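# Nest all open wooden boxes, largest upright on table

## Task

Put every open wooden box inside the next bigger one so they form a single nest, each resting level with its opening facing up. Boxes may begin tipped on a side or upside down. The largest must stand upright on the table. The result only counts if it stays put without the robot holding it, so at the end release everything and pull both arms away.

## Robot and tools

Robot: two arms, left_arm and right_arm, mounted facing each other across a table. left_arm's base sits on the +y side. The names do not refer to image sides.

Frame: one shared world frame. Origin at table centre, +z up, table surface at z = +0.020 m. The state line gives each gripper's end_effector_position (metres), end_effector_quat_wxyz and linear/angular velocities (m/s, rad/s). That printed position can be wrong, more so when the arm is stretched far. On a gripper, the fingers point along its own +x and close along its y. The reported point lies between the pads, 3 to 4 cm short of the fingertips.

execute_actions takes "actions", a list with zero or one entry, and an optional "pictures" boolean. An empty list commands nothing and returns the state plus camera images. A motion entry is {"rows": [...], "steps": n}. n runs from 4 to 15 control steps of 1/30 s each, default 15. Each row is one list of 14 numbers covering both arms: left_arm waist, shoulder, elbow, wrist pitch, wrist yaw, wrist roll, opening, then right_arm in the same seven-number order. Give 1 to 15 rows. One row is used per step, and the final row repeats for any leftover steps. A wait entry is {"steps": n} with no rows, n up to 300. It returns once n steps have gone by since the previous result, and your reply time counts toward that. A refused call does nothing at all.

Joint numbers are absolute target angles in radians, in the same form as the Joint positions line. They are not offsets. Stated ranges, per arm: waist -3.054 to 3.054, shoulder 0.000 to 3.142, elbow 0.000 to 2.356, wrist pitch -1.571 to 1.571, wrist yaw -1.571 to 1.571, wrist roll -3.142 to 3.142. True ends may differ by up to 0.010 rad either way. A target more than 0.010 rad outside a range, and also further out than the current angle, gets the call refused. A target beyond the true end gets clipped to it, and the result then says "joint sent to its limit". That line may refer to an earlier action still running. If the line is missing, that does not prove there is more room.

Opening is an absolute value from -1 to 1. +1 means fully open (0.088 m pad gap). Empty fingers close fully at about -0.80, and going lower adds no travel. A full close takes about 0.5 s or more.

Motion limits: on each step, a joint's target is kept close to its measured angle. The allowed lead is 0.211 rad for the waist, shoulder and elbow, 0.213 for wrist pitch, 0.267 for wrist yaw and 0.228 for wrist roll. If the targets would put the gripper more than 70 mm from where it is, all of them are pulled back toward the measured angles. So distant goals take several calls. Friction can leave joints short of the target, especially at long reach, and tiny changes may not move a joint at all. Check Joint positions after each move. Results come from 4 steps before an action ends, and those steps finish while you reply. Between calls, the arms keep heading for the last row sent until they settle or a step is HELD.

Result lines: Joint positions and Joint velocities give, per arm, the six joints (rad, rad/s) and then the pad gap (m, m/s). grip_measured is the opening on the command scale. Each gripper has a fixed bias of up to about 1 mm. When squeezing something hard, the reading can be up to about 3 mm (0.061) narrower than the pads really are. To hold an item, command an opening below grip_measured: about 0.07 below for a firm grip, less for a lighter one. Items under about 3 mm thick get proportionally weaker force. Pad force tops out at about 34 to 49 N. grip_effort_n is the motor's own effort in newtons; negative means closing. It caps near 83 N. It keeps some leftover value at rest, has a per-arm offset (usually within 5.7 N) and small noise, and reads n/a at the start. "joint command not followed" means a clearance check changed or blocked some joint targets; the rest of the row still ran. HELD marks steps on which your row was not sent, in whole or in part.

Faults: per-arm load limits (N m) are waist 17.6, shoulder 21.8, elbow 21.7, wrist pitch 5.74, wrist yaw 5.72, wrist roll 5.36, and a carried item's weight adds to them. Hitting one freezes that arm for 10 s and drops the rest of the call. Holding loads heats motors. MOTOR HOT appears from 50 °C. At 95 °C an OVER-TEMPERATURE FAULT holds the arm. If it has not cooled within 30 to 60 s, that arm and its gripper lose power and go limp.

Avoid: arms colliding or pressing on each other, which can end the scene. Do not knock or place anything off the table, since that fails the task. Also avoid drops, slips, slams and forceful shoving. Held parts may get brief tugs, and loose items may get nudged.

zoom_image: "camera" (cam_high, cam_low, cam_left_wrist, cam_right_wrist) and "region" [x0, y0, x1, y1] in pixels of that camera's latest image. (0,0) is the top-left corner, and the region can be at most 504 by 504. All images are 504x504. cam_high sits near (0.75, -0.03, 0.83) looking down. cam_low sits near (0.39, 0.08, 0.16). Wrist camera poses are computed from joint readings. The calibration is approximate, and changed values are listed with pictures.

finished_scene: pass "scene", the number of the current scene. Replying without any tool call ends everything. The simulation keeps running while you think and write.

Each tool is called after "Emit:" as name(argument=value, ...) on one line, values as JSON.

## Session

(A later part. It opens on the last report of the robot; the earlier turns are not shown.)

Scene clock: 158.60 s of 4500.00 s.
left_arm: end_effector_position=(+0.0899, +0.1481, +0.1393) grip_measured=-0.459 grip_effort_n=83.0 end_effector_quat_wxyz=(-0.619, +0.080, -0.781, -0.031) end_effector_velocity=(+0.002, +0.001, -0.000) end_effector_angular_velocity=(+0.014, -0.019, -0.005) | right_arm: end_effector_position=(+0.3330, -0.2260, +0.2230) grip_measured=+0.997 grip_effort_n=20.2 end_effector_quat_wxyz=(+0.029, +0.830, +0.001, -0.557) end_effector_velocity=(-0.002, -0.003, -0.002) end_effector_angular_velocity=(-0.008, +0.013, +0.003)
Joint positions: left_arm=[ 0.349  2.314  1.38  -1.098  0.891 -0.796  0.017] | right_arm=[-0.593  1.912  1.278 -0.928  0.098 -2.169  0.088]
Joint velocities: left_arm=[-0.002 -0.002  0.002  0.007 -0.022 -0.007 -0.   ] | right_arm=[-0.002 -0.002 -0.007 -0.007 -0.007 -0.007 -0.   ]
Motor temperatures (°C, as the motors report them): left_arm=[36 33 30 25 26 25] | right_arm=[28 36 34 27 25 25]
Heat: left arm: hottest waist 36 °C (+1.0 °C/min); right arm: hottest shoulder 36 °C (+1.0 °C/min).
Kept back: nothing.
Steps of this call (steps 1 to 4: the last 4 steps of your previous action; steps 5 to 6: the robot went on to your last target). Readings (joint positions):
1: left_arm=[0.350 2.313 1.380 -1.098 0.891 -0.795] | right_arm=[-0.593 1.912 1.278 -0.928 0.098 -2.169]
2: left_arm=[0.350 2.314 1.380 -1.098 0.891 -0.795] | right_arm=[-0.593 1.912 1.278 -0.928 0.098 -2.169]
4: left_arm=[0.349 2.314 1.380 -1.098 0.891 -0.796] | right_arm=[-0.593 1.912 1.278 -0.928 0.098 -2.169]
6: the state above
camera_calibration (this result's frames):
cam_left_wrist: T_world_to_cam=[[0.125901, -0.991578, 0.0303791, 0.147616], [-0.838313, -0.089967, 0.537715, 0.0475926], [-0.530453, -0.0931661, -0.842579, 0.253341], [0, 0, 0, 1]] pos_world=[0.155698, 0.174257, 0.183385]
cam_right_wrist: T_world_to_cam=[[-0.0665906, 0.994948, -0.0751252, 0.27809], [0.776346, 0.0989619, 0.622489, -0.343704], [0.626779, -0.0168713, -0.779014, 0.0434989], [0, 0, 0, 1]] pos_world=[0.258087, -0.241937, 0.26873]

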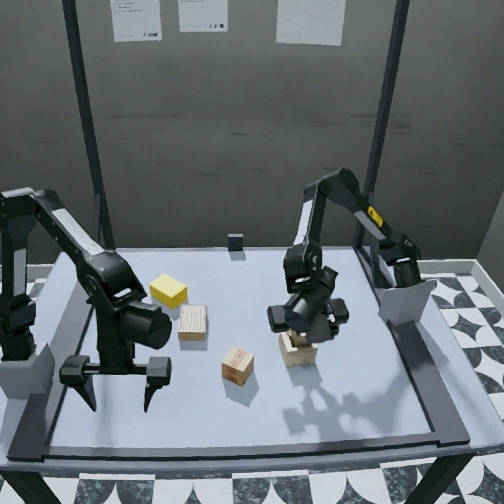

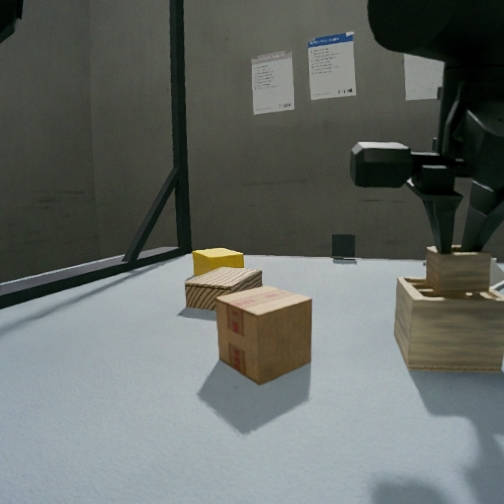

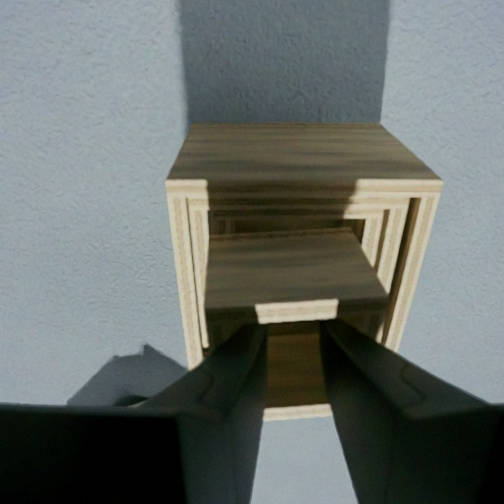

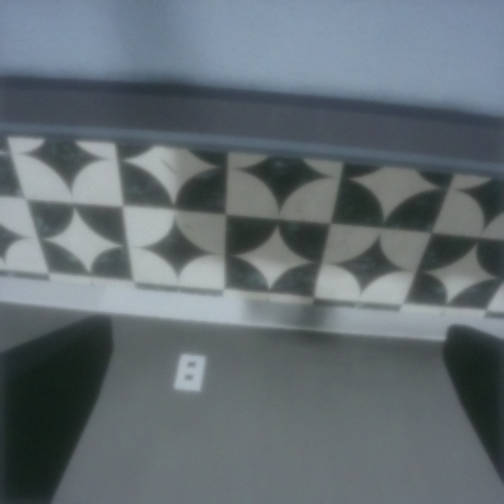

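Emit:
execute_actions(actions=[{"rows":[[0.362,2.30,1.38,-1.075,0.915,-0.775,0.1,-0.593,1.912,1.278,-0.928,0.098,-2.169,1]],"steps":15}])

Emit:
execute_actions(actions=[{"steps":6}], pictures=true)

Emit:
zoom_image(camera="cam_left_wrist", region=[130, 150, 420, 350])

Scene clock: 159.23 s of 4500.00 s.
left_arm: end_effector_position=(+0.0925, +0.1446, +0.1410) grip_measured=-0.459 grip_effort_n=83.0 end_effector_quat_wxyz=(-0.619, +0.082, -0.781, -0.011) end_effector_velocity=(-0.000, -0.001, +0.001) end_effector_angular_velocity=(-0.001, -0.012, -0.017) | right_arm: end_effector_position=(+0.3330, -0.2260, +0.2230) grip_measured=+0.997 grip_effort_n=18.8 end_effector_quat_wxyz=(+0.029, +0.830, +0.001, -0.557) end_effector_velocity=(-0.001, -0.002, -0.000) end_effector_angular_velocity=(-0.004, +0.010, +0.004)
Joint positions: left_arm=[ 0.356  2.315  1.38  -1.078  0.91  -0.78   0.017] | right_arm=[-0.593  1.912  1.278 -0.928  0.098 -2.169  0.088]
Joint velocities: left_arm=[-0.002 -0.007 -0.002  0.007 -0.007  0.007 -0.   ] | right_arm=[-0.002 -0.002 -0.002 -0.007 -0.007 -0.007 -0.   ]
Motor temperatures (°C, as the motors report them): left_arm=[36 33 30 25 26 25] | right_arm=[28 36 34 27 25 25]
Heat: left arm: hottest waist 36 °C (+1.0 °C/min); right arm: hottest shoulder 36 °C (+1.0 °C/min).
Steps of this call (steps 1 to 8: the robot went on to your last target; steps 9 to 19: the first 11 steps of this action). Readings (joint positions):
9: left_arm=[0.349 2.315 1.380 -1.098 0.893 -0.797] | right_arm=[-0.593 1.912 1.278 -0.928 0.098 -2.169]
10: left_arm=[0.350 2.315 1.380 -1.095 0.897 -0.794] | right_arm=[-0.593 1.912 1.278 -0.928 0.098 -2.169]
12: left_arm=[0.352 2.315 1.380 -1.085 0.903 -0.787] | right_arm=[-0.593 1.912 1.278 -0.928 0.098 -2.169]
16: left_arm=[0.355 2.315 1.380 -1.080 0.908 -0.781] | right_arm=[-0.593 1.912 1.278 -0.928 0.098 -2.169]
19: the state above

Scene clock: 159.43 s of 4500.00 s.
left_arm: end_effector_position=(+0.0926, +0.1444, +0.1410) grip_measured=-0.459 grip_effort_n=83.0 end_effector_quat_wxyz=(-0.619, +0.082, -0.781, -0.010) end_effector_velocity=(+0.001, +0.002, -0.003) end_effector_angular_velocity=(+0.010, -0.002, +0.006) | right_arm: end_effector_position=(+0.3330, -0.2260, +0.2230) grip_measured=+0.997 grip_effort_n=19.3 end_effector_quat_wxyz=(+0.029, +0.830, +0.001, -0.557) end_effector_velocity=(+0.001, -0.005, -0.001) end_effector_angular_velocity=(-0.014, +0.000, -0.004)
Joint positions: left_arm=[ 0.356  2.315  1.38  -1.077  0.91  -0.778  0.017] | right_arm=[-0.593  1.912  1.278 -0.928  0.098 -2.169  0.088]
Joint velocities: left_arm=[-0.002  0.002 -0.007  0.007 -0.007 -0.007 -0.   ] | right_arm=[-0.007 -0.002 -0.007 -0.007  0.007 -0.007 -0.   ]
Motor temperatures (°C, as the motors report them): left_arm=[36 33 30 25 26 25] | right_arm=[28 36 34 27 25 25]
Heat: left arm: hottest waist 36 °C (+1.0 °C/min); right arm: hottest shoulder 36 °C (+1.0 °C/min).
Kept back: nothing.
Steps of this call (steps 1 to 4: the last 4 steps of your previous action; steps 5 to 6: the robot went on to your last target). Readings (joint positions):
1: left_arm=[0.356 2.315 1.380 -1.078 0.910 -0.779] | right_arm=[-0.593 1.912 1.278 -0.928 0.098 -2.169]
2: left_arm=[0.356 2.315 1.380 -1.078 0.910 -0.779] | right_arm=[-0.593 1.912 1.278 -0.928 0.098 -2.169]
4: left_arm=[0.356 2.315 1.380 -1.077 0.910 -0.778] | right_arm=[-0.593 1.912 1.278 -0.928 0.098 -2.169]
6: the state above
camera_calibration (this result's frames):
cam_left_wrist: T_world_to_cam=[[0.103359, -0.992507, 0.0651673, 0.140857], [-0.841584, -0.0523443, 0.537584, 0.04342], [-0.530145, -0.110408, -0.840688, 0.258037], [0, 0, 0, 1]] pos_world=[0.15878, 0.170564, 0.184407]
cam_right_wrist: T_world_to_cam=[[-0.0665906, 0.994948, -0.0751252, 0.27809], [0.776346, 0.0989619, 0.622489, -0.343704], [0.626779, -0.0168713, -0.779014, 0.0434989], [0, 0, 0, 1]] pos_world=[0.258087, -0.241937, 0.26873]

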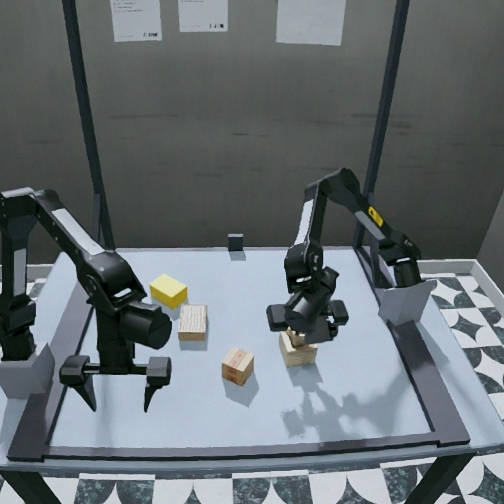

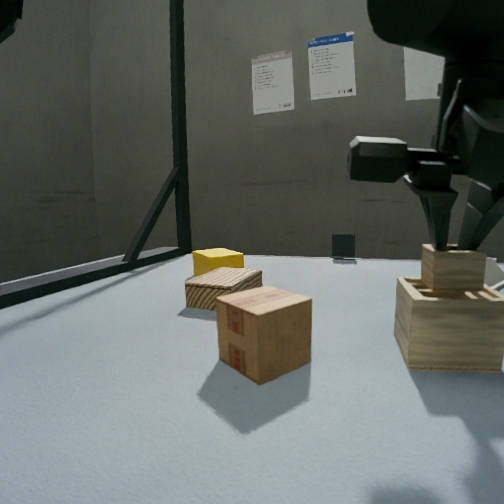

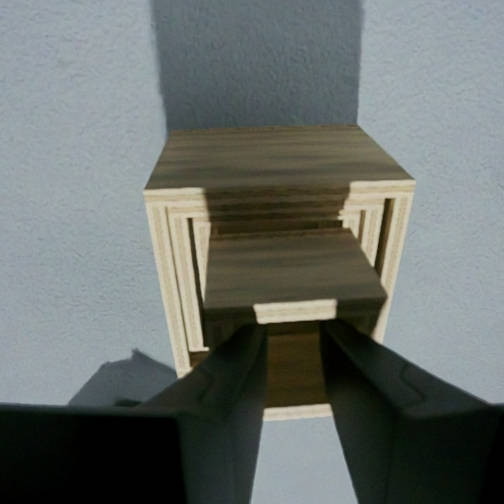

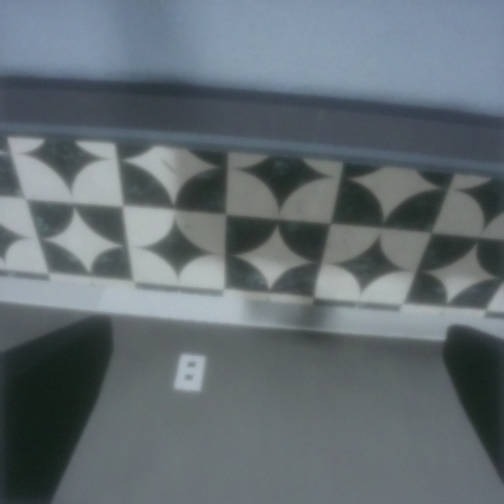

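Region (130, 150, 420, 350) of cam_left_wrist's 504x504 image, scaled by 1.738, with more detail than that image has; it fills the top 348 rows of this view, and the rest is white.

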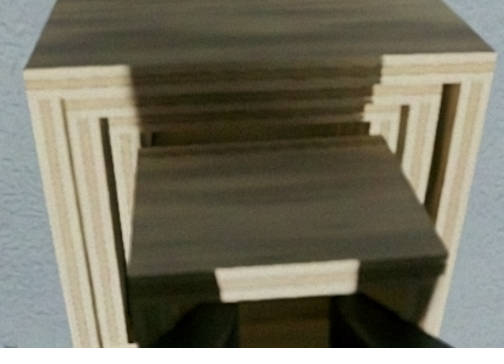

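Emit:
execute_actions(actions=[{"rows":[[0.35,2.33,1.38,-1.077,0.91,-0.785,0.1,-0.593,1.912,1.278,-0.928,0.098,-2.169,1],[0.35,2.33,1.38,-1.077,0.91,-0.785,0.1,-0.593,1.912,1.278,-0.928,0.098,-2.169,1],[0.34,2.345,1.38,-1.072,0.914,-0.79,0.1,-0.593,1.912,1.278,-0.928,0.098,-2.169,1],[0.34,2.345,1.38,-1.072,0.914,-0.79,0.1,-0.593,1.912,1.278,-0.928,0.098,-2.169,1],[0.33,2.36,1.38,-1.067,0.918,-0.795,0.1,-0.593,1.912,1.278,-0.928,0.098,-2.169,1],[0.33,2.36,1.38,-1.067,0.918,-0.795,0.1,-0.593,1.912,1.278,-0.928,0.098,-2.169,1],[0.32,2.375,1.38,-1.062,0.922,-0.80,0.1,-0.593,1.912,1.278,-0.928,0.098,-2.169,1]],"steps":15}])

Emit:
execute_actions(actions=[{"steps":6}], pictures=true)

Scene clock: 160.07 s of 4500.00 s.
left_arm: end_effector_position=(+0.0911, +0.1458, +0.1285) grip_measured=-0.459 grip_effort_n=83.0 end_effector_quat_wxyz=(-0.609, +0.082, -0.789, -0.024) end_effector_velocity=(+0.001, +0.002, -0.001) end_effector_angular_velocity=(+0.023, +0.007, +0.058) | right_arm: end_effector_position=(+0.3330, -0.2260, +0.2230) grip_measured=+0.997 grip_effort_n=19.3 end_effector_quat_wxyz=(+0.029, +0.830, +0.001, -0.557) end_effector_velocity=(-0.003, -0.004, -0.001) end_effector_angular_velocity=(-0.022, +0.018, +0.014)
Joint positions: left_arm=[ 0.335  2.347  1.38  -1.071  0.923 -0.793  0.017] | right_arm=[-0.593  1.912  1.278 -0.928  0.098 -2.169  0.088]
Joint velocities: left_arm=[ 0.002  0.007  0.002 -0.007 -0.007 -0.051 -0.   ] | right_arm=[-0.002 -0.002 -0.002 -0.022 -0.007 -0.022 -0.   ]
Motor temperatures (°C, as the motors report them): left_arm=[36 33 30 25 26 25] | right_arm=[28 36 34 27 25 25]
Heat: left arm: hottest waist 36 °C (+1.0 °C/min); right arm: hottest shoulder 36 °C (+1.0 °C/min).
Steps of this call (steps 1 to 8: the robot went on to your last target; steps 9 to 19: the first 11 steps of this action). Readings (joint positions):
9: left_arm=[0.356 2.315 1.380 -1.077 0.911 -0.778] | right_arm=[-0.593 1.912 1.278 -0.928 0.098 -2.169]
10: left_arm=[0.356 2.315 1.380 -1.077 0.911 -0.778] | right_arm=[-0.593 1.912 1.278 -0.928 0.098 -2.169]
12: left_arm=[0.353 2.317 1.380 -1.076 0.911 -0.780] | right_arm=[-0.593 1.912 1.278 -0.928 0.098 -2.169]
16: left_arm=[0.337 2.339 1.380 -1.070 0.914 -0.789] | right_arm=[-0.593 1.912 1.278 -0.928 0.098 -2.169]
19: the state above

Scene clock: 160.27 s of 4500.00 s.
left_arm: end_effector_position=(+0.0913, +0.1460, +0.1282) grip_measured=-0.459 grip_effort_n=83.0 end_effector_quat_wxyz=(-0.608, +0.083, -0.789, -0.026) end_effector_velocity=(+0.001, -0.000, -0.000) end_effector_angular_velocity=(-0.007, +0.003, +0.008) | right_arm: end_effector_position=(+0.3330, -0.2260, +0.2230) grip_measured=+0.997 grip_effort_n=18.8 end_effector_quat_wxyz=(+0.029, +0.830, +0.001, -0.557) end_effector_velocity=(-0.001, -0.002, -0.000) end_effector_angular_velocity=(-0.004, +0.010, +0.004)
Joint positions: left_arm=[ 0.336  2.348  1.38  -1.071  0.924 -0.796  0.017] | right_arm=[-0.593  1.912  1.278 -0.928  0.098 -2.169  0.088]
Joint velocities: left_arm=[ 0.002  0.002 -0.002  0.007  0.007 -0.007 -0.   ] | right_arm=[-0.002 -0.002 -0.002 -0.007 -0.007 -0.007  0.   ]
Motor temperatures (°C, as the motors report them): left_arm=[36 33 30 25 26 25] | right_arm=[28 36 34 27 25 25]
Heat: left arm: hottest waist 36 °C (+1.0 °C/min); right arm: hottest shoulder 36 °C (+1.0 °C/min).
Kept back: nothing.
Steps of this call (steps 1 to 4: the last 4 steps of your previous action; steps 5 to 6: the robot went on to your last target). Readings (joint positions):
1: left_arm=[0.335 2.347 1.380 -1.071 0.923 -0.794] | right_arm=[-0.593 1.912 1.278 -0.928 0.098 -2.169]
2: left_arm=[0.336 2.347 1.380 -1.071 0.923 -0.795] | right_arm=[-0.593 1.912 1.278 -0.928 0.098 -2.169]
4: left_arm=[0.336 2.348 1.380 -1.071 0.923 -0.795] | right_arm=[-0.593 1.912 1.278 -0.928 0.098 -2.169]
6: the state above
camera_calibration (this result's frames):
cam_left_wrist: T_world_to_cam=[[0.125268, -0.991294, 0.0405383, 0.144347], [-0.823447, -0.0810925, 0.561568, 0.0488384], [-0.553392, -0.103728, -0.826437, 0.246068], [0, 0, 0, 1]] pos_world=[0.158306, 0.172575, 0.170082]
cam_right_wrist: T_world_to_cam=[[-0.0665906, 0.994948, -0.0751252, 0.27809], [0.776346, 0.0989619, 0.622489, -0.343704], [0.626779, -0.0168713, -0.779014, 0.0434989], [0, 0, 0, 1]] pos_world=[0.258087, -0.241937, 0.26873]

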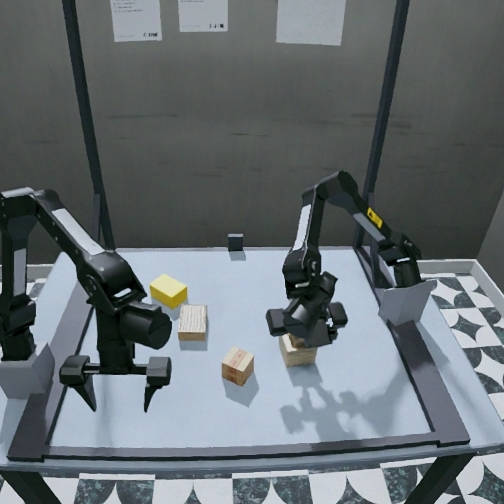

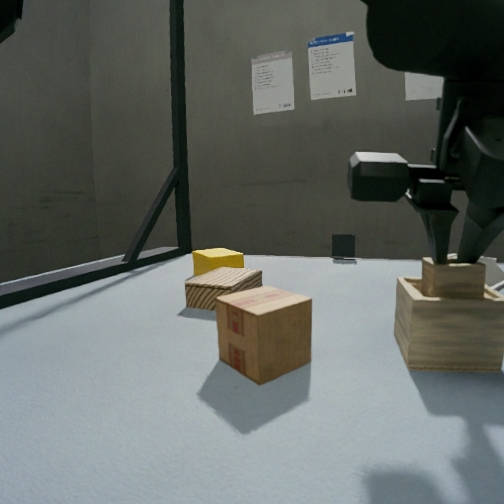

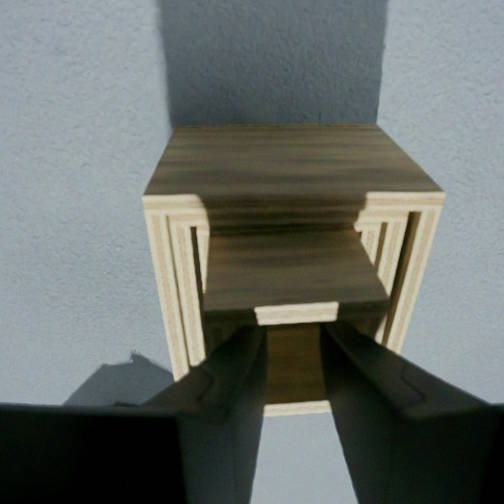

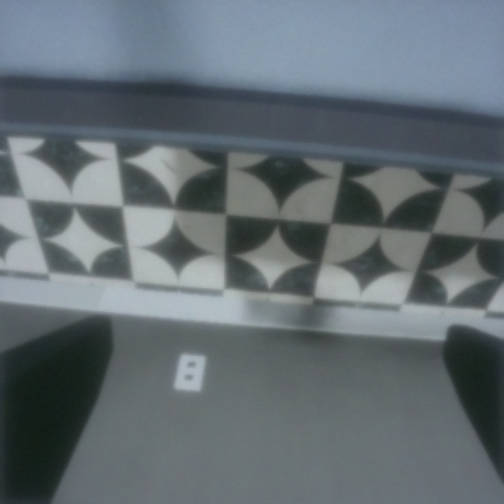

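Emit:
execute_actions(actions=[{"rows":[[0.33,2.36,1.38,-1.055,0.935,-0.795,0.1,-0.593,1.912,1.278,-0.928,0.098,-2.169,1],[0.33,2.36,1.38,-1.045,0.945,-0.795,0.1,-0.593,1.912,1.278,-0.928,0.098,-2.169,1],[0.325,2.37,1.38,-1.04,0.95,-0.80,0.1,-0.593,1.912,1.278,-0.928,0.098,-2.169,1],[0.32,2.38,1.38,-1.035,0.953,-0.80,0.1,-0.593,1.912,1.278,-0.928,0.098,-2.169,1],[0.315,2.39,1.38,-1.03,0.956,-0.805,0.1,-0.593,1.912,1.278,-0.928,0.098,-2.169,1],[0.31,2.40,1.38,-1.025,0.96,-0.81,0.1,-0.593,1.912,1.278,-0.928,0.098,-2.169,1],[0.305,2.41,1.38,-1.02,0.963,-0.81,0.1,-0.593,1.912,1.278,-0.928,0.098,-2.169,1]],"steps":15}])

Emit:
execute_actions(actions=[{"steps":6}], pictures=true)

Scene clock: 160.80 s of 4500.00 s.
left_arm: end_effector_position=(+0.0938, +0.1430, +0.1260) grip_measured=-0.459 grip_effort_n=83.0 end_effector_quat_wxyz=(-0.598, +0.099, -0.795, -0.020) end_effector_velocity=(+0.001, +0.002, -0.004) end_effector_angular_velocity=(+0.000, +0.027, +0.051) | right_arm: end_effector_position=(+0.3330, -0.2260, +0.2230) grip_measured=+0.997 grip_effort_n=19.3 end_effector_quat_wxyz=(+0.029, +0.830, +0.001, -0.557) end_effector_velocity=(-0.003, -0.006, -0.002) end_effector_angular_velocity=(-0.020, +0.021, -0.001)
Joint positions: left_arm=[ 0.341  2.365  1.38  -1.052  0.962 -0.808  0.017] | right_arm=[-0.593  1.912  1.278 -0.928  0.098 -2.169  0.088]
Joint velocities: left_arm=[ 0.002  0.017 -0.007  0.007  0.022 -0.037 -0.   ] | right_arm=[-0.002 -0.002 -0.007 -0.022 -0.007 -0.007 -0.   ]
Motor temperatures (°C, as the motors report them): left_arm=[36 33 30 25 26 25] | right_arm=[28 36 34 27 25 25]
Heat: left arm: hottest waist 36 °C (+1.0 °C/min); right arm: hottest shoulder 36 °C (+1.0 °C/min).
Steps of this call (steps 1 to 5: the robot went on to your last target; steps 6 to 16: the first 11 steps of this action). Readings (joint positions):
6: left_arm=[0.336 2.349 1.380 -1.071 0.925 -0.796] | right_arm=[-0.593 1.912 1.278 -0.928 0.098 -2.169]
7: left_arm=[0.337 2.349 1.380 -1.069 0.927 -0.796] | right_arm=[-0.593 1.912 1.278 -0.928 0.098 -2.169]
9: left_arm=[0.339 2.350 1.380 -1.059 0.935 -0.796] | right_arm=[-0.593 1.912 1.278 -0.928 0.098 -2.169]
13: left_arm=[0.339 2.361 1.380 -1.054 0.953 -0.803] | right_arm=[-0.593 1.912 1.278 -0.928 0.098 -2.169]
16: the state above

Scene clock: 161.00 s of 4500.00 s.
left_arm: end_effector_position=(+0.0941, +0.1427, +0.1258) grip_measured=-0.459 grip_effort_n=83.0 end_effector_quat_wxyz=(-0.596, +0.102, -0.796, -0.020) end_effector_velocity=(-0.000, +0.002, +0.001) end_effector_angular_velocity=(+0.014, +0.002, +0.026) | right_arm: end_effector_position=(+0.3330, -0.2260, +0.2230) grip_measured=+0.997 grip_effort_n=18.8 end_effector_quat_wxyz=(+0.029, +0.830, +0.001, -0.557) end_effector_velocity=(-0.003, -0.002, -0.002) end_effector_angular_velocity=(-0.004, +0.012, -0.006)
Joint positions: left_arm=[ 0.341  2.367  1.38  -1.05   0.966 -0.811  0.017] | right_arm=[-0.593  1.912  1.278 -0.928  0.098 -2.169  0.088]
Joint velocities: left_arm=[ 0.002 -0.002 -0.002 -0.007 -0.007 -0.022 -0.   ] | right_arm=[ 0.002 -0.002 -0.007 -0.007 -0.007  0.007 -0.   ]
Motor temperatures (°C, as the motors report them): left_arm=[35 33 30 25 26 25] | right_arm=[28 36 34 27 25 25]
Heat: left arm: hottest waist 35 °C (+0.0 °C/min); right arm: hottest shoulder 36 °C (+1.0 °C/min).
Kept back: nothing.
Steps of this call (steps 1 to 4: the last 4 steps of your previous action; steps 5 to 6: the robot went on to your last target). Readings (joint positions):
1: left_arm=[0.341 2.366 1.380 -1.051 0.963 -0.809] | right_arm=[-0.593 1.912 1.278 -0.928 0.098 -2.169]
2: left_arm=[0.341 2.367 1.380 -1.051 0.964 -0.809] | right_arm=[-0.593 1.912 1.278 -0.928 0.098 -2.169]
4: left_arm=[0.341 2.367 1.380 -1.050 0.965 -0.810] | right_arm=[-0.593 1.912 1.278 -0.928 0.098 -2.169]
6: the state above
camera_calibration (this result's frames):
cam_left_wrist: T_world_to_cam=[[0.149172, -0.986277, 0.0707422, 0.134076], [-0.807583, -0.0802375, 0.584271, 0.0477105], [-0.570577, -0.144287, -0.80847, 0.250432], [0, 0, 0, 1]] pos_world=[0.161421, 0.172199, 0.165106]
cam_right_wrist: T_world_to_cam=[[-0.0665906, 0.994948, -0.0751252, 0.27809], [0.776346, 0.0989619, 0.622489, -0.343704], [0.626779, -0.0168713, -0.779014, 0.0434989], [0, 0, 0, 1]] pos_world=[0.258087, -0.241937, 0.26873]

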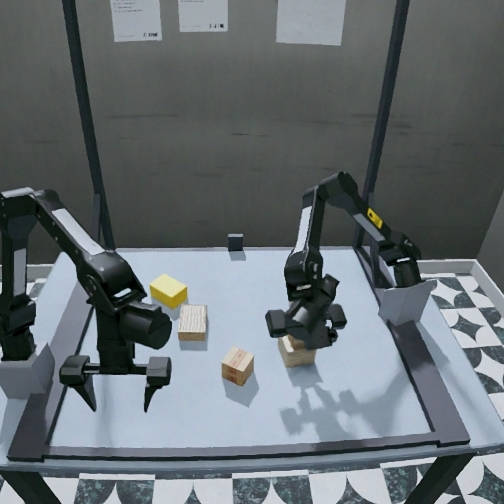

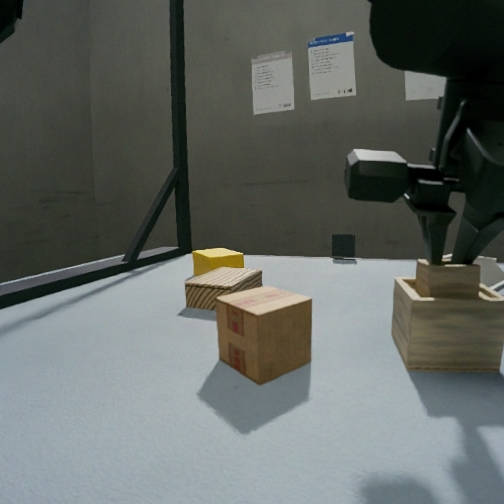

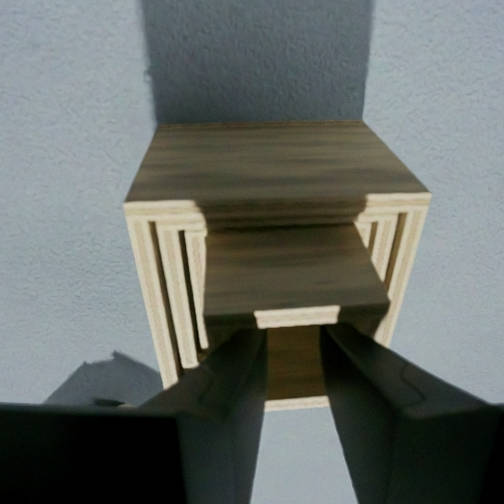

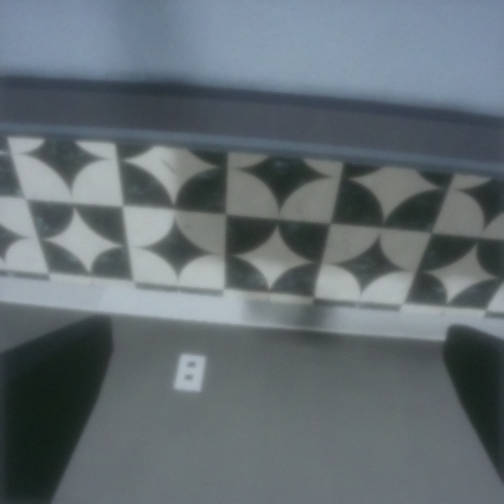

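Emit:
execute_actions(actions=[{"rows":[[0.345,2.35,1.37,-1.04,0.96,-0.81,0.1,-0.593,1.912,1.278,-0.928,0.098,-2.169,1],[0.345,2.34,1.355,-1.02,0.96,-0.81,0.1,-0.593,1.912,1.278,-0.928,0.098,-2.169,1],[0.345,2.33,1.345,-1.0,0.96,-0.81,0.1,-0.593,1.912,1.278,-0.928,0.098,-2.169,1],[0.345,2.322,1.335,-0.985,0.96,-0.81,0.1,-0.593,1.912,1.278,-0.928,0.098,-2.169,1]],"steps":15}])

Emit:
execute_actions(actions=[{"steps":6}], pictures=true)

Scene clock: 161.73 s of 4500.00 s.
left_arm: end_effector_position=(+0.0951, +0.1423, +0.1296) grip_measured=-0.459 grip_effort_n=83.0 end_effector_quat_wxyz=(-0.608, +0.101, -0.788, +0.002) end_effector_velocity=(-0.003, +0.004, -0.000) end_effector_angular_velocity=(+0.015, -0.019, +0.007) | right_arm: end_effector_position=(+0.3330, -0.2260, +0.2230) grip_measured=+0.997 grip_effort_n=20.2 end_effector_quat_wxyz=(+0.029, +0.830, +0.001, -0.557) end_effector_velocity=(-0.004, -0.004, -0.001) end_effector_angular_velocity=(-0.018, +0.018, +0.005)
Joint positions: left_arm=[ 0.349  2.334  1.345 -0.995  0.965 -0.811  0.017] | right_arm=[-0.593  1.912  1.278 -0.928  0.098 -2.169  0.088]
Joint velocities: left_arm=[-0.002 -0.027 -0.032  0.022 -0.022 -0.022 -0.   ] | right_arm=[ 0.002 -0.002 -0.002 -0.022 -0.007 -0.007  0.   ]
Motor temperatures (°C, as the motors report them): left_arm=[35 33 30 25 26 25] | right_arm=[28 36 34 27 25 25]
Heat: left arm: hottest waist 35 °C (+0.0 °C/min); right arm: hottest shoulder 36 °C (+1.0 °C/min).
Steps of this call (steps 1 to 11: the robot went on to your last target; steps 12 to 22: the first 11 steps of this action). Readings (joint positions):
12: left_arm=[0.342 2.366 1.380 -1.049 0.967 -0.811] | right_arm=[-0.593 1.912 1.278 -0.928 0.098 -2.169]
13: left_arm=[0.344 2.362 1.378 -1.045 0.967 -0.811] | right_arm=[-0.593 1.912 1.278 -0.928 0.098 -2.169]
15: left_arm=[0.349 2.353 1.367 -1.028 0.967 -0.811] | right_arm=[-0.593 1.912 1.278 -0.928 0.098 -2.169]
19: left_arm=[0.349 2.338 1.350 -1.001 0.965 -0.811] | right_arm=[-0.593 1.912 1.278 -0.928 0.098 -2.169]
22: the state above

Scene clock: 161.93 s of 4500.00 s.
left_arm: end_effector_position=(+0.0950, +0.1423, +0.1297) grip_measured=-0.459 grip_effort_n=83.0 end_effector_quat_wxyz=(-0.608, +0.101, -0.787, +0.004) end_effector_velocity=(-0.001, -0.000, -0.001) end_effector_angular_velocity=(-0.007, +0.003, -0.010) | right_arm: end_effector_position=(+0.3330, -0.2260, +0.2230) grip_measured=+0.997 grip_effort_n=18.4 end_effector_quat_wxyz=(+0.029, +0.830, +0.001, -0.557) end_effector_velocity=(-0.003, +0.001, +0.000) end_effector_angular_velocity=(+0.007, +0.020, +0.008)
Joint positions: left_arm=[ 0.349  2.331  1.342 -0.991  0.965 -0.811  0.017] | right_arm=[-0.593  1.912  1.278 -0.928  0.098 -2.169  0.088]
Joint velocities: left_arm=[-0.002 -0.002 -0.007  0.007  0.007  0.007 -0.   ] | right_arm=[-0.002 -0.002  0.002 -0.007 -0.022 -0.007 -0.   ]
Motor temperatures (°C, as the motors report them): left_arm=[35 33 30 25 26 25] | right_arm=[28 36 34 27 25 25]
Heat: left arm: hottest waist 35 °C (+0.0 °C/min); right arm: hottest shoulder 36 °C (+1.0 °C/min).
Kept back: nothing.
Steps of this call (steps 1 to 4: the last 4 steps of your previous action; steps 5 to 6: the robot went on to your last target). Readings (joint positions):
1: left_arm=[0.349 2.333 1.344 -0.993 0.965 -0.811] | right_arm=[-0.593 1.912 1.278 -0.928 0.098 -2.169]
2: left_arm=[0.349 2.333 1.344 -0.993 0.965 -0.811] | right_arm=[-0.593 1.912 1.278 -0.928 0.098 -2.169]
4: left_arm=[0.349 2.332 1.343 -0.992 0.965 -0.811] | right_arm=[-0.593 1.912 1.278 -0.928 0.098 -2.169]
6: the state above
camera_calibration (this result's frames):
cam_left_wrist: T_world_to_cam=[[0.1172, -0.987085, 0.109214, 0.13145], [-0.829005, -0.0366874, 0.558037, 0.0453877], [-0.546823, -0.155941, -0.822598, 0.255255], [0, 0, 0, 1]] pos_world=[0.1618, 0.171222, 0.170288]
cam_right_wrist: T_world_to_cam=[[-0.0665906, 0.994948, -0.0751252, 0.27809], [0.776346, 0.0989619, 0.622489, -0.343704], [0.626779, -0.0168713, -0.779014, 0.0434989], [0, 0, 0, 1]] pos_world=[0.258087, -0.241937, 0.26873]

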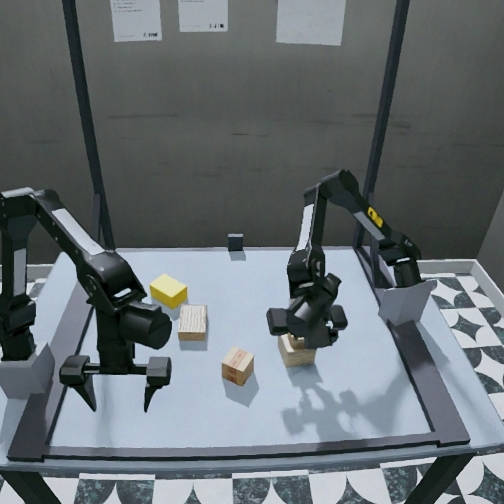

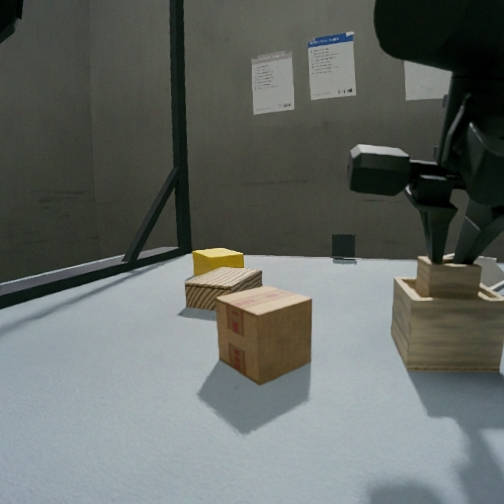

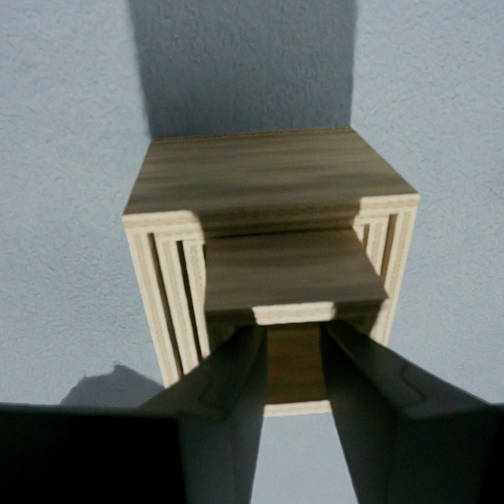

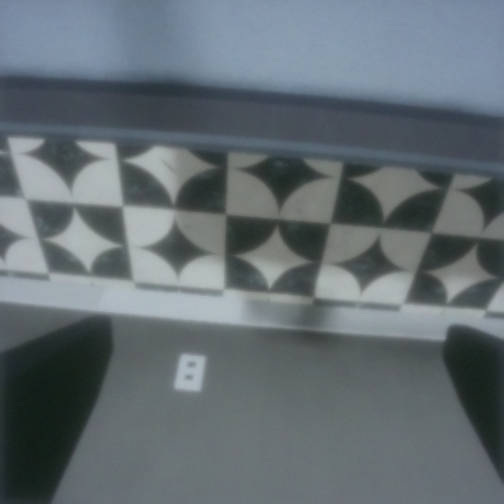

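Emit:
execute_actions(actions=[{"rows":[[0.335,2.34,1.33,-0.97,0.96,-0.815,0.1,-0.593,1.912,1.278,-0.928,0.098,-2.169,1],[0.325,2.35,1.32,-0.95,0.96,-0.825,0.1,-0.593,1.912,1.278,-0.928,0.098,-2.169,1],[0.325,2.35,1.32,-0.95,0.96,-0.825,0.1,-0.593,1.912,1.278,-0.928,0.098,-2.169,1],[0.31,2.36,1.305,-0.925,0.96,-0.835,0.1,-0.593,1.912,1.278,-0.928,0.098,-2.169,1],[0.31,2.36,1.305,-0.925,0.96,-0.835,0.1,-0.593,1.912,1.278,-0.928,0.098,-2.169,1],[0.295,2.37,1.29,-0.90,0.96,-0.85,0.1,-0.593,1.912,1.278,-0.928,0.098,-2.169,1],[0.295,2.37,1.29,-0.90,0.96,-0.85,0.1,-0.593,1.912,1.278,-0.928,0.098,-2.169,1],[0.28,2.38,1.275,-0.875,0.96,-0.865,0.1,-0.593,1.912,1.278,-0.928,0.098,-2.169,1]],"steps":15}])

Emit:
execute_actions(actions=[{"steps":6}], pictures=true)

Scene clock: 162.63 s of 4500.00 s.
left_arm: end_effector_position=(+0.0959, +0.1450, +0.1243) grip_measured=-0.459 grip_effort_n=83.0 end_effector_quat_wxyz=(-0.609, +0.114, -0.785, +0.000) end_effector_velocity=(-0.001, +0.006, -0.005) end_effector_angular_velocity=(-0.023, +0.002, +0.073) | right_arm: end_effector_position=(+0.3330, -0.2260, +0.2230) grip_measured=+0.997 grip_effort_n=19.3 end_effector_quat_wxyz=(+0.029, +0.830, +0.001, -0.557) end_effector_velocity=(-0.003, -0.001, -0.001) end_effector_angular_velocity=(+0.003, +0.023, +0.006)
Joint positions: left_arm=[ 0.347  2.325  1.303 -0.93   0.974 -0.856  0.017] | right_arm=[-0.593  1.912  1.278 -0.928  0.098 -2.169  0.088]
Joint velocities: left_arm=[ 0.002 -0.032 -0.085  0.11   0.022 -0.11  -0.   ] | right_arm=[-0.002 -0.002 -0.002 -0.007 -0.022 -0.007 -0.   ]
Motor temperatures (°C, as the motors report them): left_arm=[35 33 30 25 26 25] | right_arm=[28 36 34 27 25 25]
Heat: left arm: hottest waist 35 °C (+0.0 °C/min); right arm: hottest shoulder 36 °C (+1.0 °C/min).
Steps of this call (steps 1 to 10: the robot went on to your last target; steps 11 to 21: the first 11 steps of this action). Readings (joint positions):
11: left_arm=[0.349 2.331 1.341 -0.989 0.965 -0.811] | right_arm=[-0.593 1.912 1.278 -0.928 0.098 -2.169]
12: left_arm=[0.349 2.331 1.339 -0.985 0.965 -0.812] | right_arm=[-0.593 1.912 1.278 -0.928 0.098 -2.169]
14: left_arm=[0.347 2.331 1.333 -0.977 0.965 -0.820] | right_arm=[-0.593 1.912 1.278 -0.928 0.098 -2.169]
18: left_arm=[0.347 2.329 1.316 -0.950 0.970 -0.841] | right_arm=[-0.593 1.912 1.278 -0.928 0.098 -2.169]
21: the state above

Scene clock: 162.83 s of 4500.00 s.
left_arm: end_effector_position=(+0.0961, +0.1452, +0.1237) grip_measured=-0.459 grip_effort_n=83.0 end_effector_quat_wxyz=(-0.608, +0.117, -0.785, +0.000) end_effector_velocity=(-0.001, +0.003, -0.002) end_effector_angular_velocity=(+0.009, -0.004, +0.025) | right_arm: end_effector_position=(+0.3330, -0.2260, +0.2230) grip_measured=+0.997 grip_effort_n=19.3 end_effector_quat_wxyz=(+0.029, +0.830, +0.001, -0.557) end_effector_velocity=(-0.001, -0.003, -0.003) end_effector_angular_velocity=(-0.018, +0.016, +0.015)
Joint positions: left_arm=[ 0.348  2.322  1.295 -0.918  0.978 -0.866  0.017] | right_arm=[-0.593  1.912  1.278 -0.928  0.098 -2.169  0.088]
Joint velocities: left_arm=[-0.002 -0.012 -0.022  0.022 -0.007 -0.037 -0.   ] | right_arm=[-0.002  0.002 -0.007 -0.007 -0.007 -0.022 -0.   ]
Motor temperatures (°C, as the motors report them): left_arm=[35 33 30 25 26 25] | right_arm=[28 36 34 27 25 25]
Heat: left arm: hottest waist 35 °C (+0.0 °C/min); right arm: hottest shoulder 36 °C (+1.0 °C/min).
Kept back: nothing.
Steps of this call (steps 1 to 4: the last 4 steps of your previous action; steps 5 to 6: the robot went on to your last target). Readings (joint positions):
1: left_arm=[0.348 2.324 1.300 -0.926 0.975 -0.859] | right_arm=[-0.593 1.912 1.278 -0.928 0.098 -2.169]
2: left_arm=[0.348 2.323 1.298 -0.924 0.976 -0.861] | right_arm=[-0.593 1.912 1.278 -0.928 0.098 -2.169]
4: left_arm=[0.348 2.323 1.296 -0.919 0.978 -0.865] | right_arm=[-0.593 1.912 1.278 -0.928 0.098 -2.169]
6: the state above
camera_calibration (this result's frames):
cam_left_wrist: T_world_to_cam=[[0.147049, -0.981306, 0.124159, 0.129296], [-0.8286, -0.0536581, 0.557264, 0.0522764], [-0.540184, -0.184823, -0.821, 0.254808], [0, 0, 0, 1]] pos_world=[0.161947, 0.176778, 0.164012]
cam_right_wrist: T_world_to_cam=[[-0.0665906, 0.994948, -0.0751252, 0.27809], [0.776346, 0.0989619, 0.622489, -0.343704], [0.626779, -0.0168713, -0.779014, 0.0434989], [0, 0, 0, 1]] pos_world=[0.258087, -0.241937, 0.26873]

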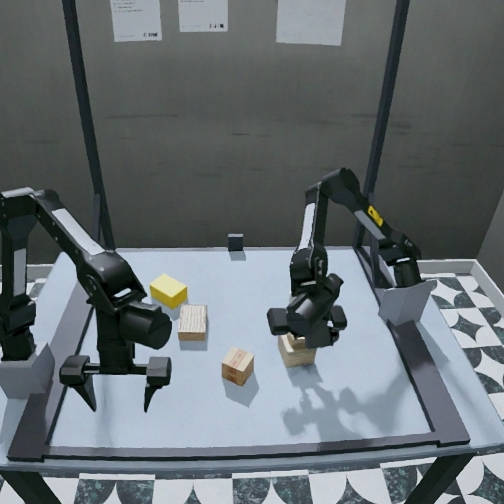

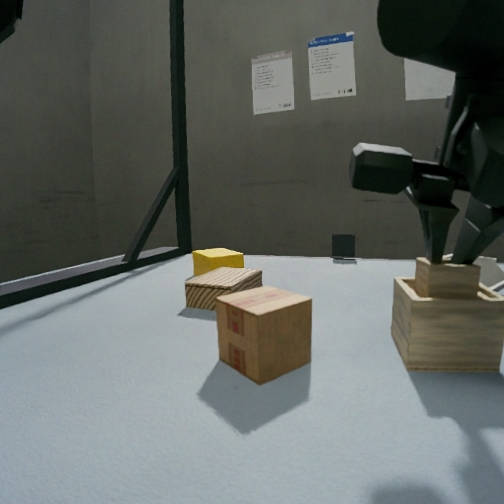

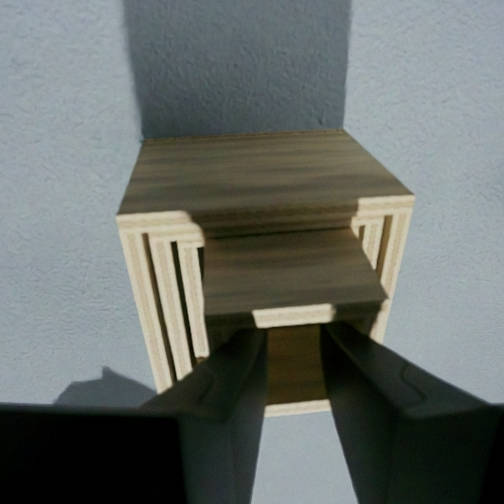

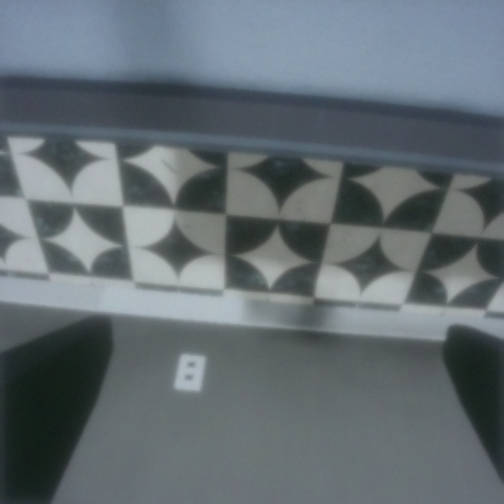

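Emit:
execute_actions(actions=[{"rows":[[0.35,2.318,1.295,-0.918,0.96,-0.86,0.1,-0.593,1.912,1.278,-0.928,0.098,-2.169,1],[0.35,2.318,1.295,-0.918,0.945,-0.855,0.1,-0.593,1.912,1.278,-0.928,0.098,-2.169,1],[0.35,2.318,1.295,-0.918,0.93,-0.85,0.1,-0.593,1.912,1.278,-0.928,0.098,-2.169,1],[0.35,2.318,1.295,-0.918,0.915,-0.845,0.1,-0.593,1.912,1.278,-0.928,0.098,-2.169,1]],"steps":15}])

Emit:
execute_actions(actions=[{"rows":[[0.34,2.33,1.295,-0.915,0.915,-0.85,0.1,-0.593,1.912,1.278,-0.928,0.098,-2.169,1],[0.34,2.33,1.295,-0.915,0.915,-0.85,0.1,-0.593,1.912,1.278,-0.928,0.098,-2.169,1],[0.33,2.342,1.293,-0.908,0.917,-0.855,0.1,-0.593,1.912,1.278,-0.928,0.098,-2.169,1],[0.33,2.342,1.293,-0.908,0.917,-0.855,0.1,-0.593,1.912,1.278,-0.928,0.098,-2.169,1],[0.32,2.354,1.291,-0.90,0.919,-0.86,0.1,-0.593,1.912,1.278,-0.928,0.098,-2.169,1],[0.32,2.354,1.291,-0.90,0.919,-0.86,0.1,-0.593,1.912,1.278,-0.928,0.098,-2.169,1],[0.31,2.366,1.289,-0.892,0.921,-0.865,0.1,-0.593,1.912,1.278,-0.928,0.098,-2.169,1]],"steps":15}])

Emit:
execute_actions(actions=[{"steps":6}], pictures=true)

Scene clock: 163.53 s of 4500.00 s.
left_arm: end_effector_position=(+0.0993, +0.1446, +0.1288) grip_measured=-0.459 grip_effort_n=83.0 end_effector_quat_wxyz=(-0.622, +0.107, -0.776, +0.009) end_effector_velocity=(+0.006, +0.001, +0.000) end_effector_angular_velocity=(+0.024, -0.049, -0.039) | right_arm: end_effector_position=(+0.3330, -0.2260, +0.2230) grip_measured=+0.997 grip_effort_n=18.8 end_effector_quat_wxyz=(+0.029, +0.830, +0.001, -0.557) end_effector_velocity=(+0.000, -0.003, +0.000) end_effector_angular_velocity=(-0.006, -0.003, -0.012)
Joint positions: left_arm=[ 0.355  2.308  1.301 -0.918  0.949 -0.851  0.017] | right_arm=[-0.593  1.912  1.278 -0.928  0.098 -2.169  0.088]
Joint velocities: left_arm=[-0.002 -0.002  0.012  0.007 -0.051  0.022 -0.   ] | right_arm=[-0.002 -0.002 -0.002 -0.007  0.007  0.007 -0.   ]
Motor temperatures (°C, as the motors report them): left_arm=[35 33 30 25 26 25] | right_arm=[28 36 34 27 25 25]
Heat: left arm: hottest waist 35 °C (+0.0 °C/min); right arm: hottest shoulder 36 °C (+1.0 °C/min).
Steps of this call (steps 1 to 10: the robot went on to your last target; steps 11 to 21: the first 11 steps of this action). Readings (joint positions):
11: left_arm=[0.350 2.317 1.293 -0.914 0.979 -0.869] | right_arm=[-0.593 1.912 1.278 -0.928 0.098 -2.169]
12: left_arm=[0.352 2.313 1.293 -0.912 0.978 -0.869] | right_arm=[-0.593 1.912 1.278 -0.928 0.098 -2.169]
14: left_arm=[0.355 2.312 1.294 -0.913 0.973 -0.864] | right_arm=[-0.593 1.912 1.278 -0.928 0.098 -2.169]
18: left_arm=[0.355 2.308 1.299 -0.916 0.954 -0.854] | right_arm=[-0.593 1.912 1.278 -0.928 0.098 -2.169]
21: the state above

Scene clock: 164.03 s of 4500.00 s.
left_arm: end_effector_position=(+0.0978, +0.1446, +0.1258) grip_measured=-0.459 grip_effort_n=83.0 end_effector_quat_wxyz=(-0.621, +0.106, -0.777, +0.002) end_effector_velocity=(-0.004, +0.000, -0.001) end_effector_angular_velocity=(+0.007, +0.036, +0.051) | right_arm: end_effector_position=(+0.3330, -0.2260, +0.2230) grip_measured=+0.997 grip_effort_n=19.3 end_effector_quat_wxyz=(+0.029, +0.830, +0.001, -0.557) end_effector_velocity=(-0.000, -0.004, -0.001) end_effector_angular_velocity=(-0.016, +0.000, +0.000)
Joint positions: left_arm=[ 0.346  2.312  1.302 -0.918  0.947 -0.863  0.017] | right_arm=[-0.593  1.912  1.278 -0.928  0.098 -2.169  0.088]
Joint velocities: left_arm=[-0.002  0.007  0.002 -0.022  0.022 -0.037 -0.   ] | right_arm=[-0.002 -0.002 -0.007 -0.007  0.007 -0.007 -0.   ]
Motor temperatures (°C, as the motors report them): left_arm=[35 32 30 25 26 25] | right_arm=[28 36 34 27 25 25]
Heat: left arm: hottest waist 35 °C (+0.0 °C/min); right arm: hottest shoulder 36 °C (+1.0 °C/min).
Steps of this call (steps 1 to 4: the last 4 steps of your previous action; steps 5 to 15: the first 11 steps of this action). Readings (joint positions):
5: left_arm=[0.355 2.307 1.302 -0.918 0.946 -0.850] | right_arm=[-0.593 1.912 1.278 -0.928 0.098 -2.169]
6: left_arm=[0.355 2.307 1.302 -0.918 0.946 -0.850] | right_arm=[-0.593 1.912 1.278 -0.928 0.098 -2.169]
8: left_arm=[0.353 2.307 1.302 -0.918 0.946 -0.850] | right_arm=[-0.593 1.912 1.278 -0.928 0.098 -2.169]
12: left_arm=[0.346 2.310 1.302 -0.918 0.946 -0.860] | right_arm=[-0.593 1.912 1.278 -0.928 0.098 -2.169]
15: the state above

Scene clock: 164.23 s of 4500.00 s.
left_arm: end_effector_position=(+0.0979, +0.1446, +0.1256) grip_measured=-0.459 grip_effort_n=83.0 end_effector_quat_wxyz=(-0.620, +0.107, -0.777, +0.001) end_effector_velocity=(-0.004, -0.003, +0.001) end_effector_angular_velocity=(-0.009, +0.020, +0.022) | right_arm: end_effector_position=(+0.3330, -0.2260, +0.2230) grip_measured=+0.997 grip_effort_n=19.3 end_effector_quat_wxyz=(+0.029, +0.830, +0.001, -0.557) end_effector_velocity=(+0.001, -0.005, -0.001) end_effector_angular_velocity=(-0.014, +0.000, -0.004)
Joint positions: left_arm=[ 0.346  2.313  1.302 -0.918  0.949 -0.865  0.017] | right_arm=[-0.593  1.912  1.278 -0.928  0.098 -2.169  0.088]
Joint velocities: left_arm=[-0.002 -0.002  0.002 -0.007  0.022 -0.022 -0.   ] | right_arm=[-0.007 -0.002 -0.007 -0.007  0.007 -0.007 -0.   ]
Motor temperatures (°C, as the motors report them): left_arm=[35 32 30 25 26 25] | right_arm=[28 36 34 27 25 25]
Heat: left arm: hottest waist 35 °C (+0.0 °C/min); right arm: hottest shoulder 36 °C (+1.0 °C/min).
Kept back: nothing.
Steps of this call (steps 1 to 4: the last 4 steps of your previous action; steps 5 to 6: the robot went on to your last target). Readings (joint positions):
1: left_arm=[0.346 2.312 1.302 -0.918 0.948 -0.864] | right_arm=[-0.593 1.912 1.278 -0.928 0.098 -2.169]
2: left_arm=[0.346 2.312 1.302 -0.918 0.948 -0.864] | right_arm=[-0.593 1.912 1.278 -0.928 0.098 -2.169]
4: left_arm=[0.346 2.313 1.302 -0.918 0.948 -0.865] | right_arm=[-0.593 1.912 1.278 -0.928 0.098 -2.169]
6: the state above
camera_calibration (this result's frames):
cam_left_wrist: T_world_to_cam=[[0.129042, -0.985045, 0.114171, 0.131693], [-0.844683, -0.048874, 0.53303, 0.0565796], [-0.519479, -0.165222, -0.838358, 0.254508], [0, 0, 0, 1]] pos_world=[0.16301, 0.174539, 0.168175]
cam_right_wrist: T_world_to_cam=[[-0.0665906, 0.994948, -0.0751252, 0.27809], [0.776346, 0.0989619, 0.622489, -0.343704], [0.626779, -0.0168713, -0.779014, 0.0434989], [0, 0, 0, 1]] pos_world=[0.258087, -0.241937, 0.26873]

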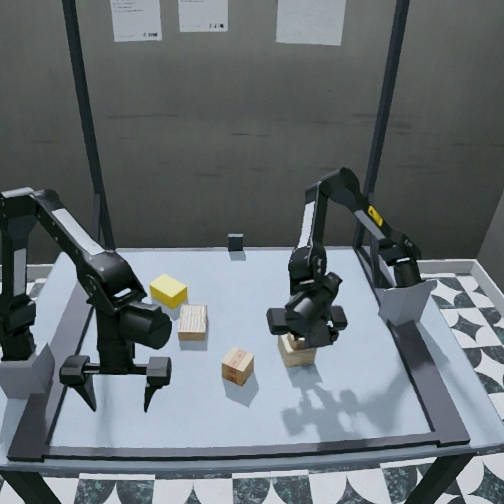

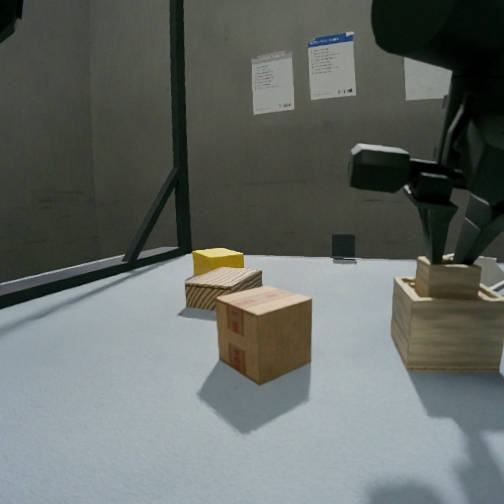

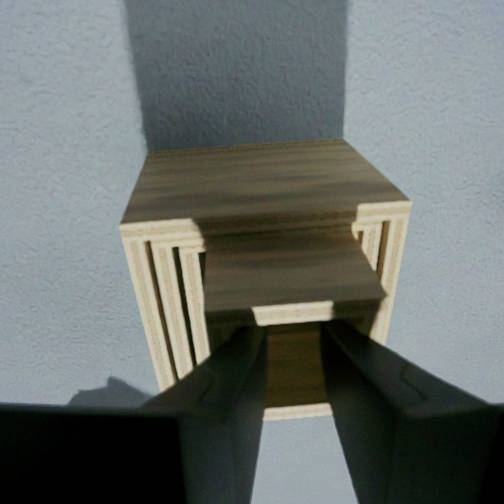

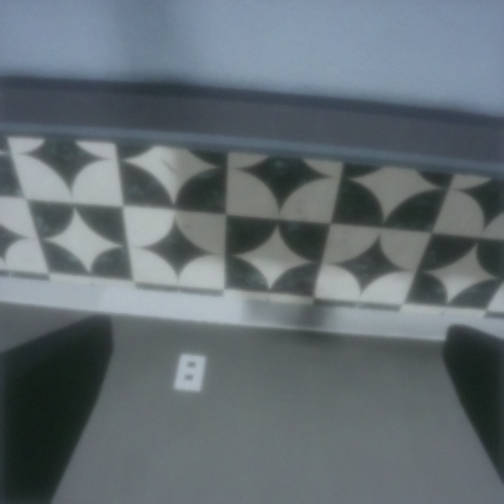

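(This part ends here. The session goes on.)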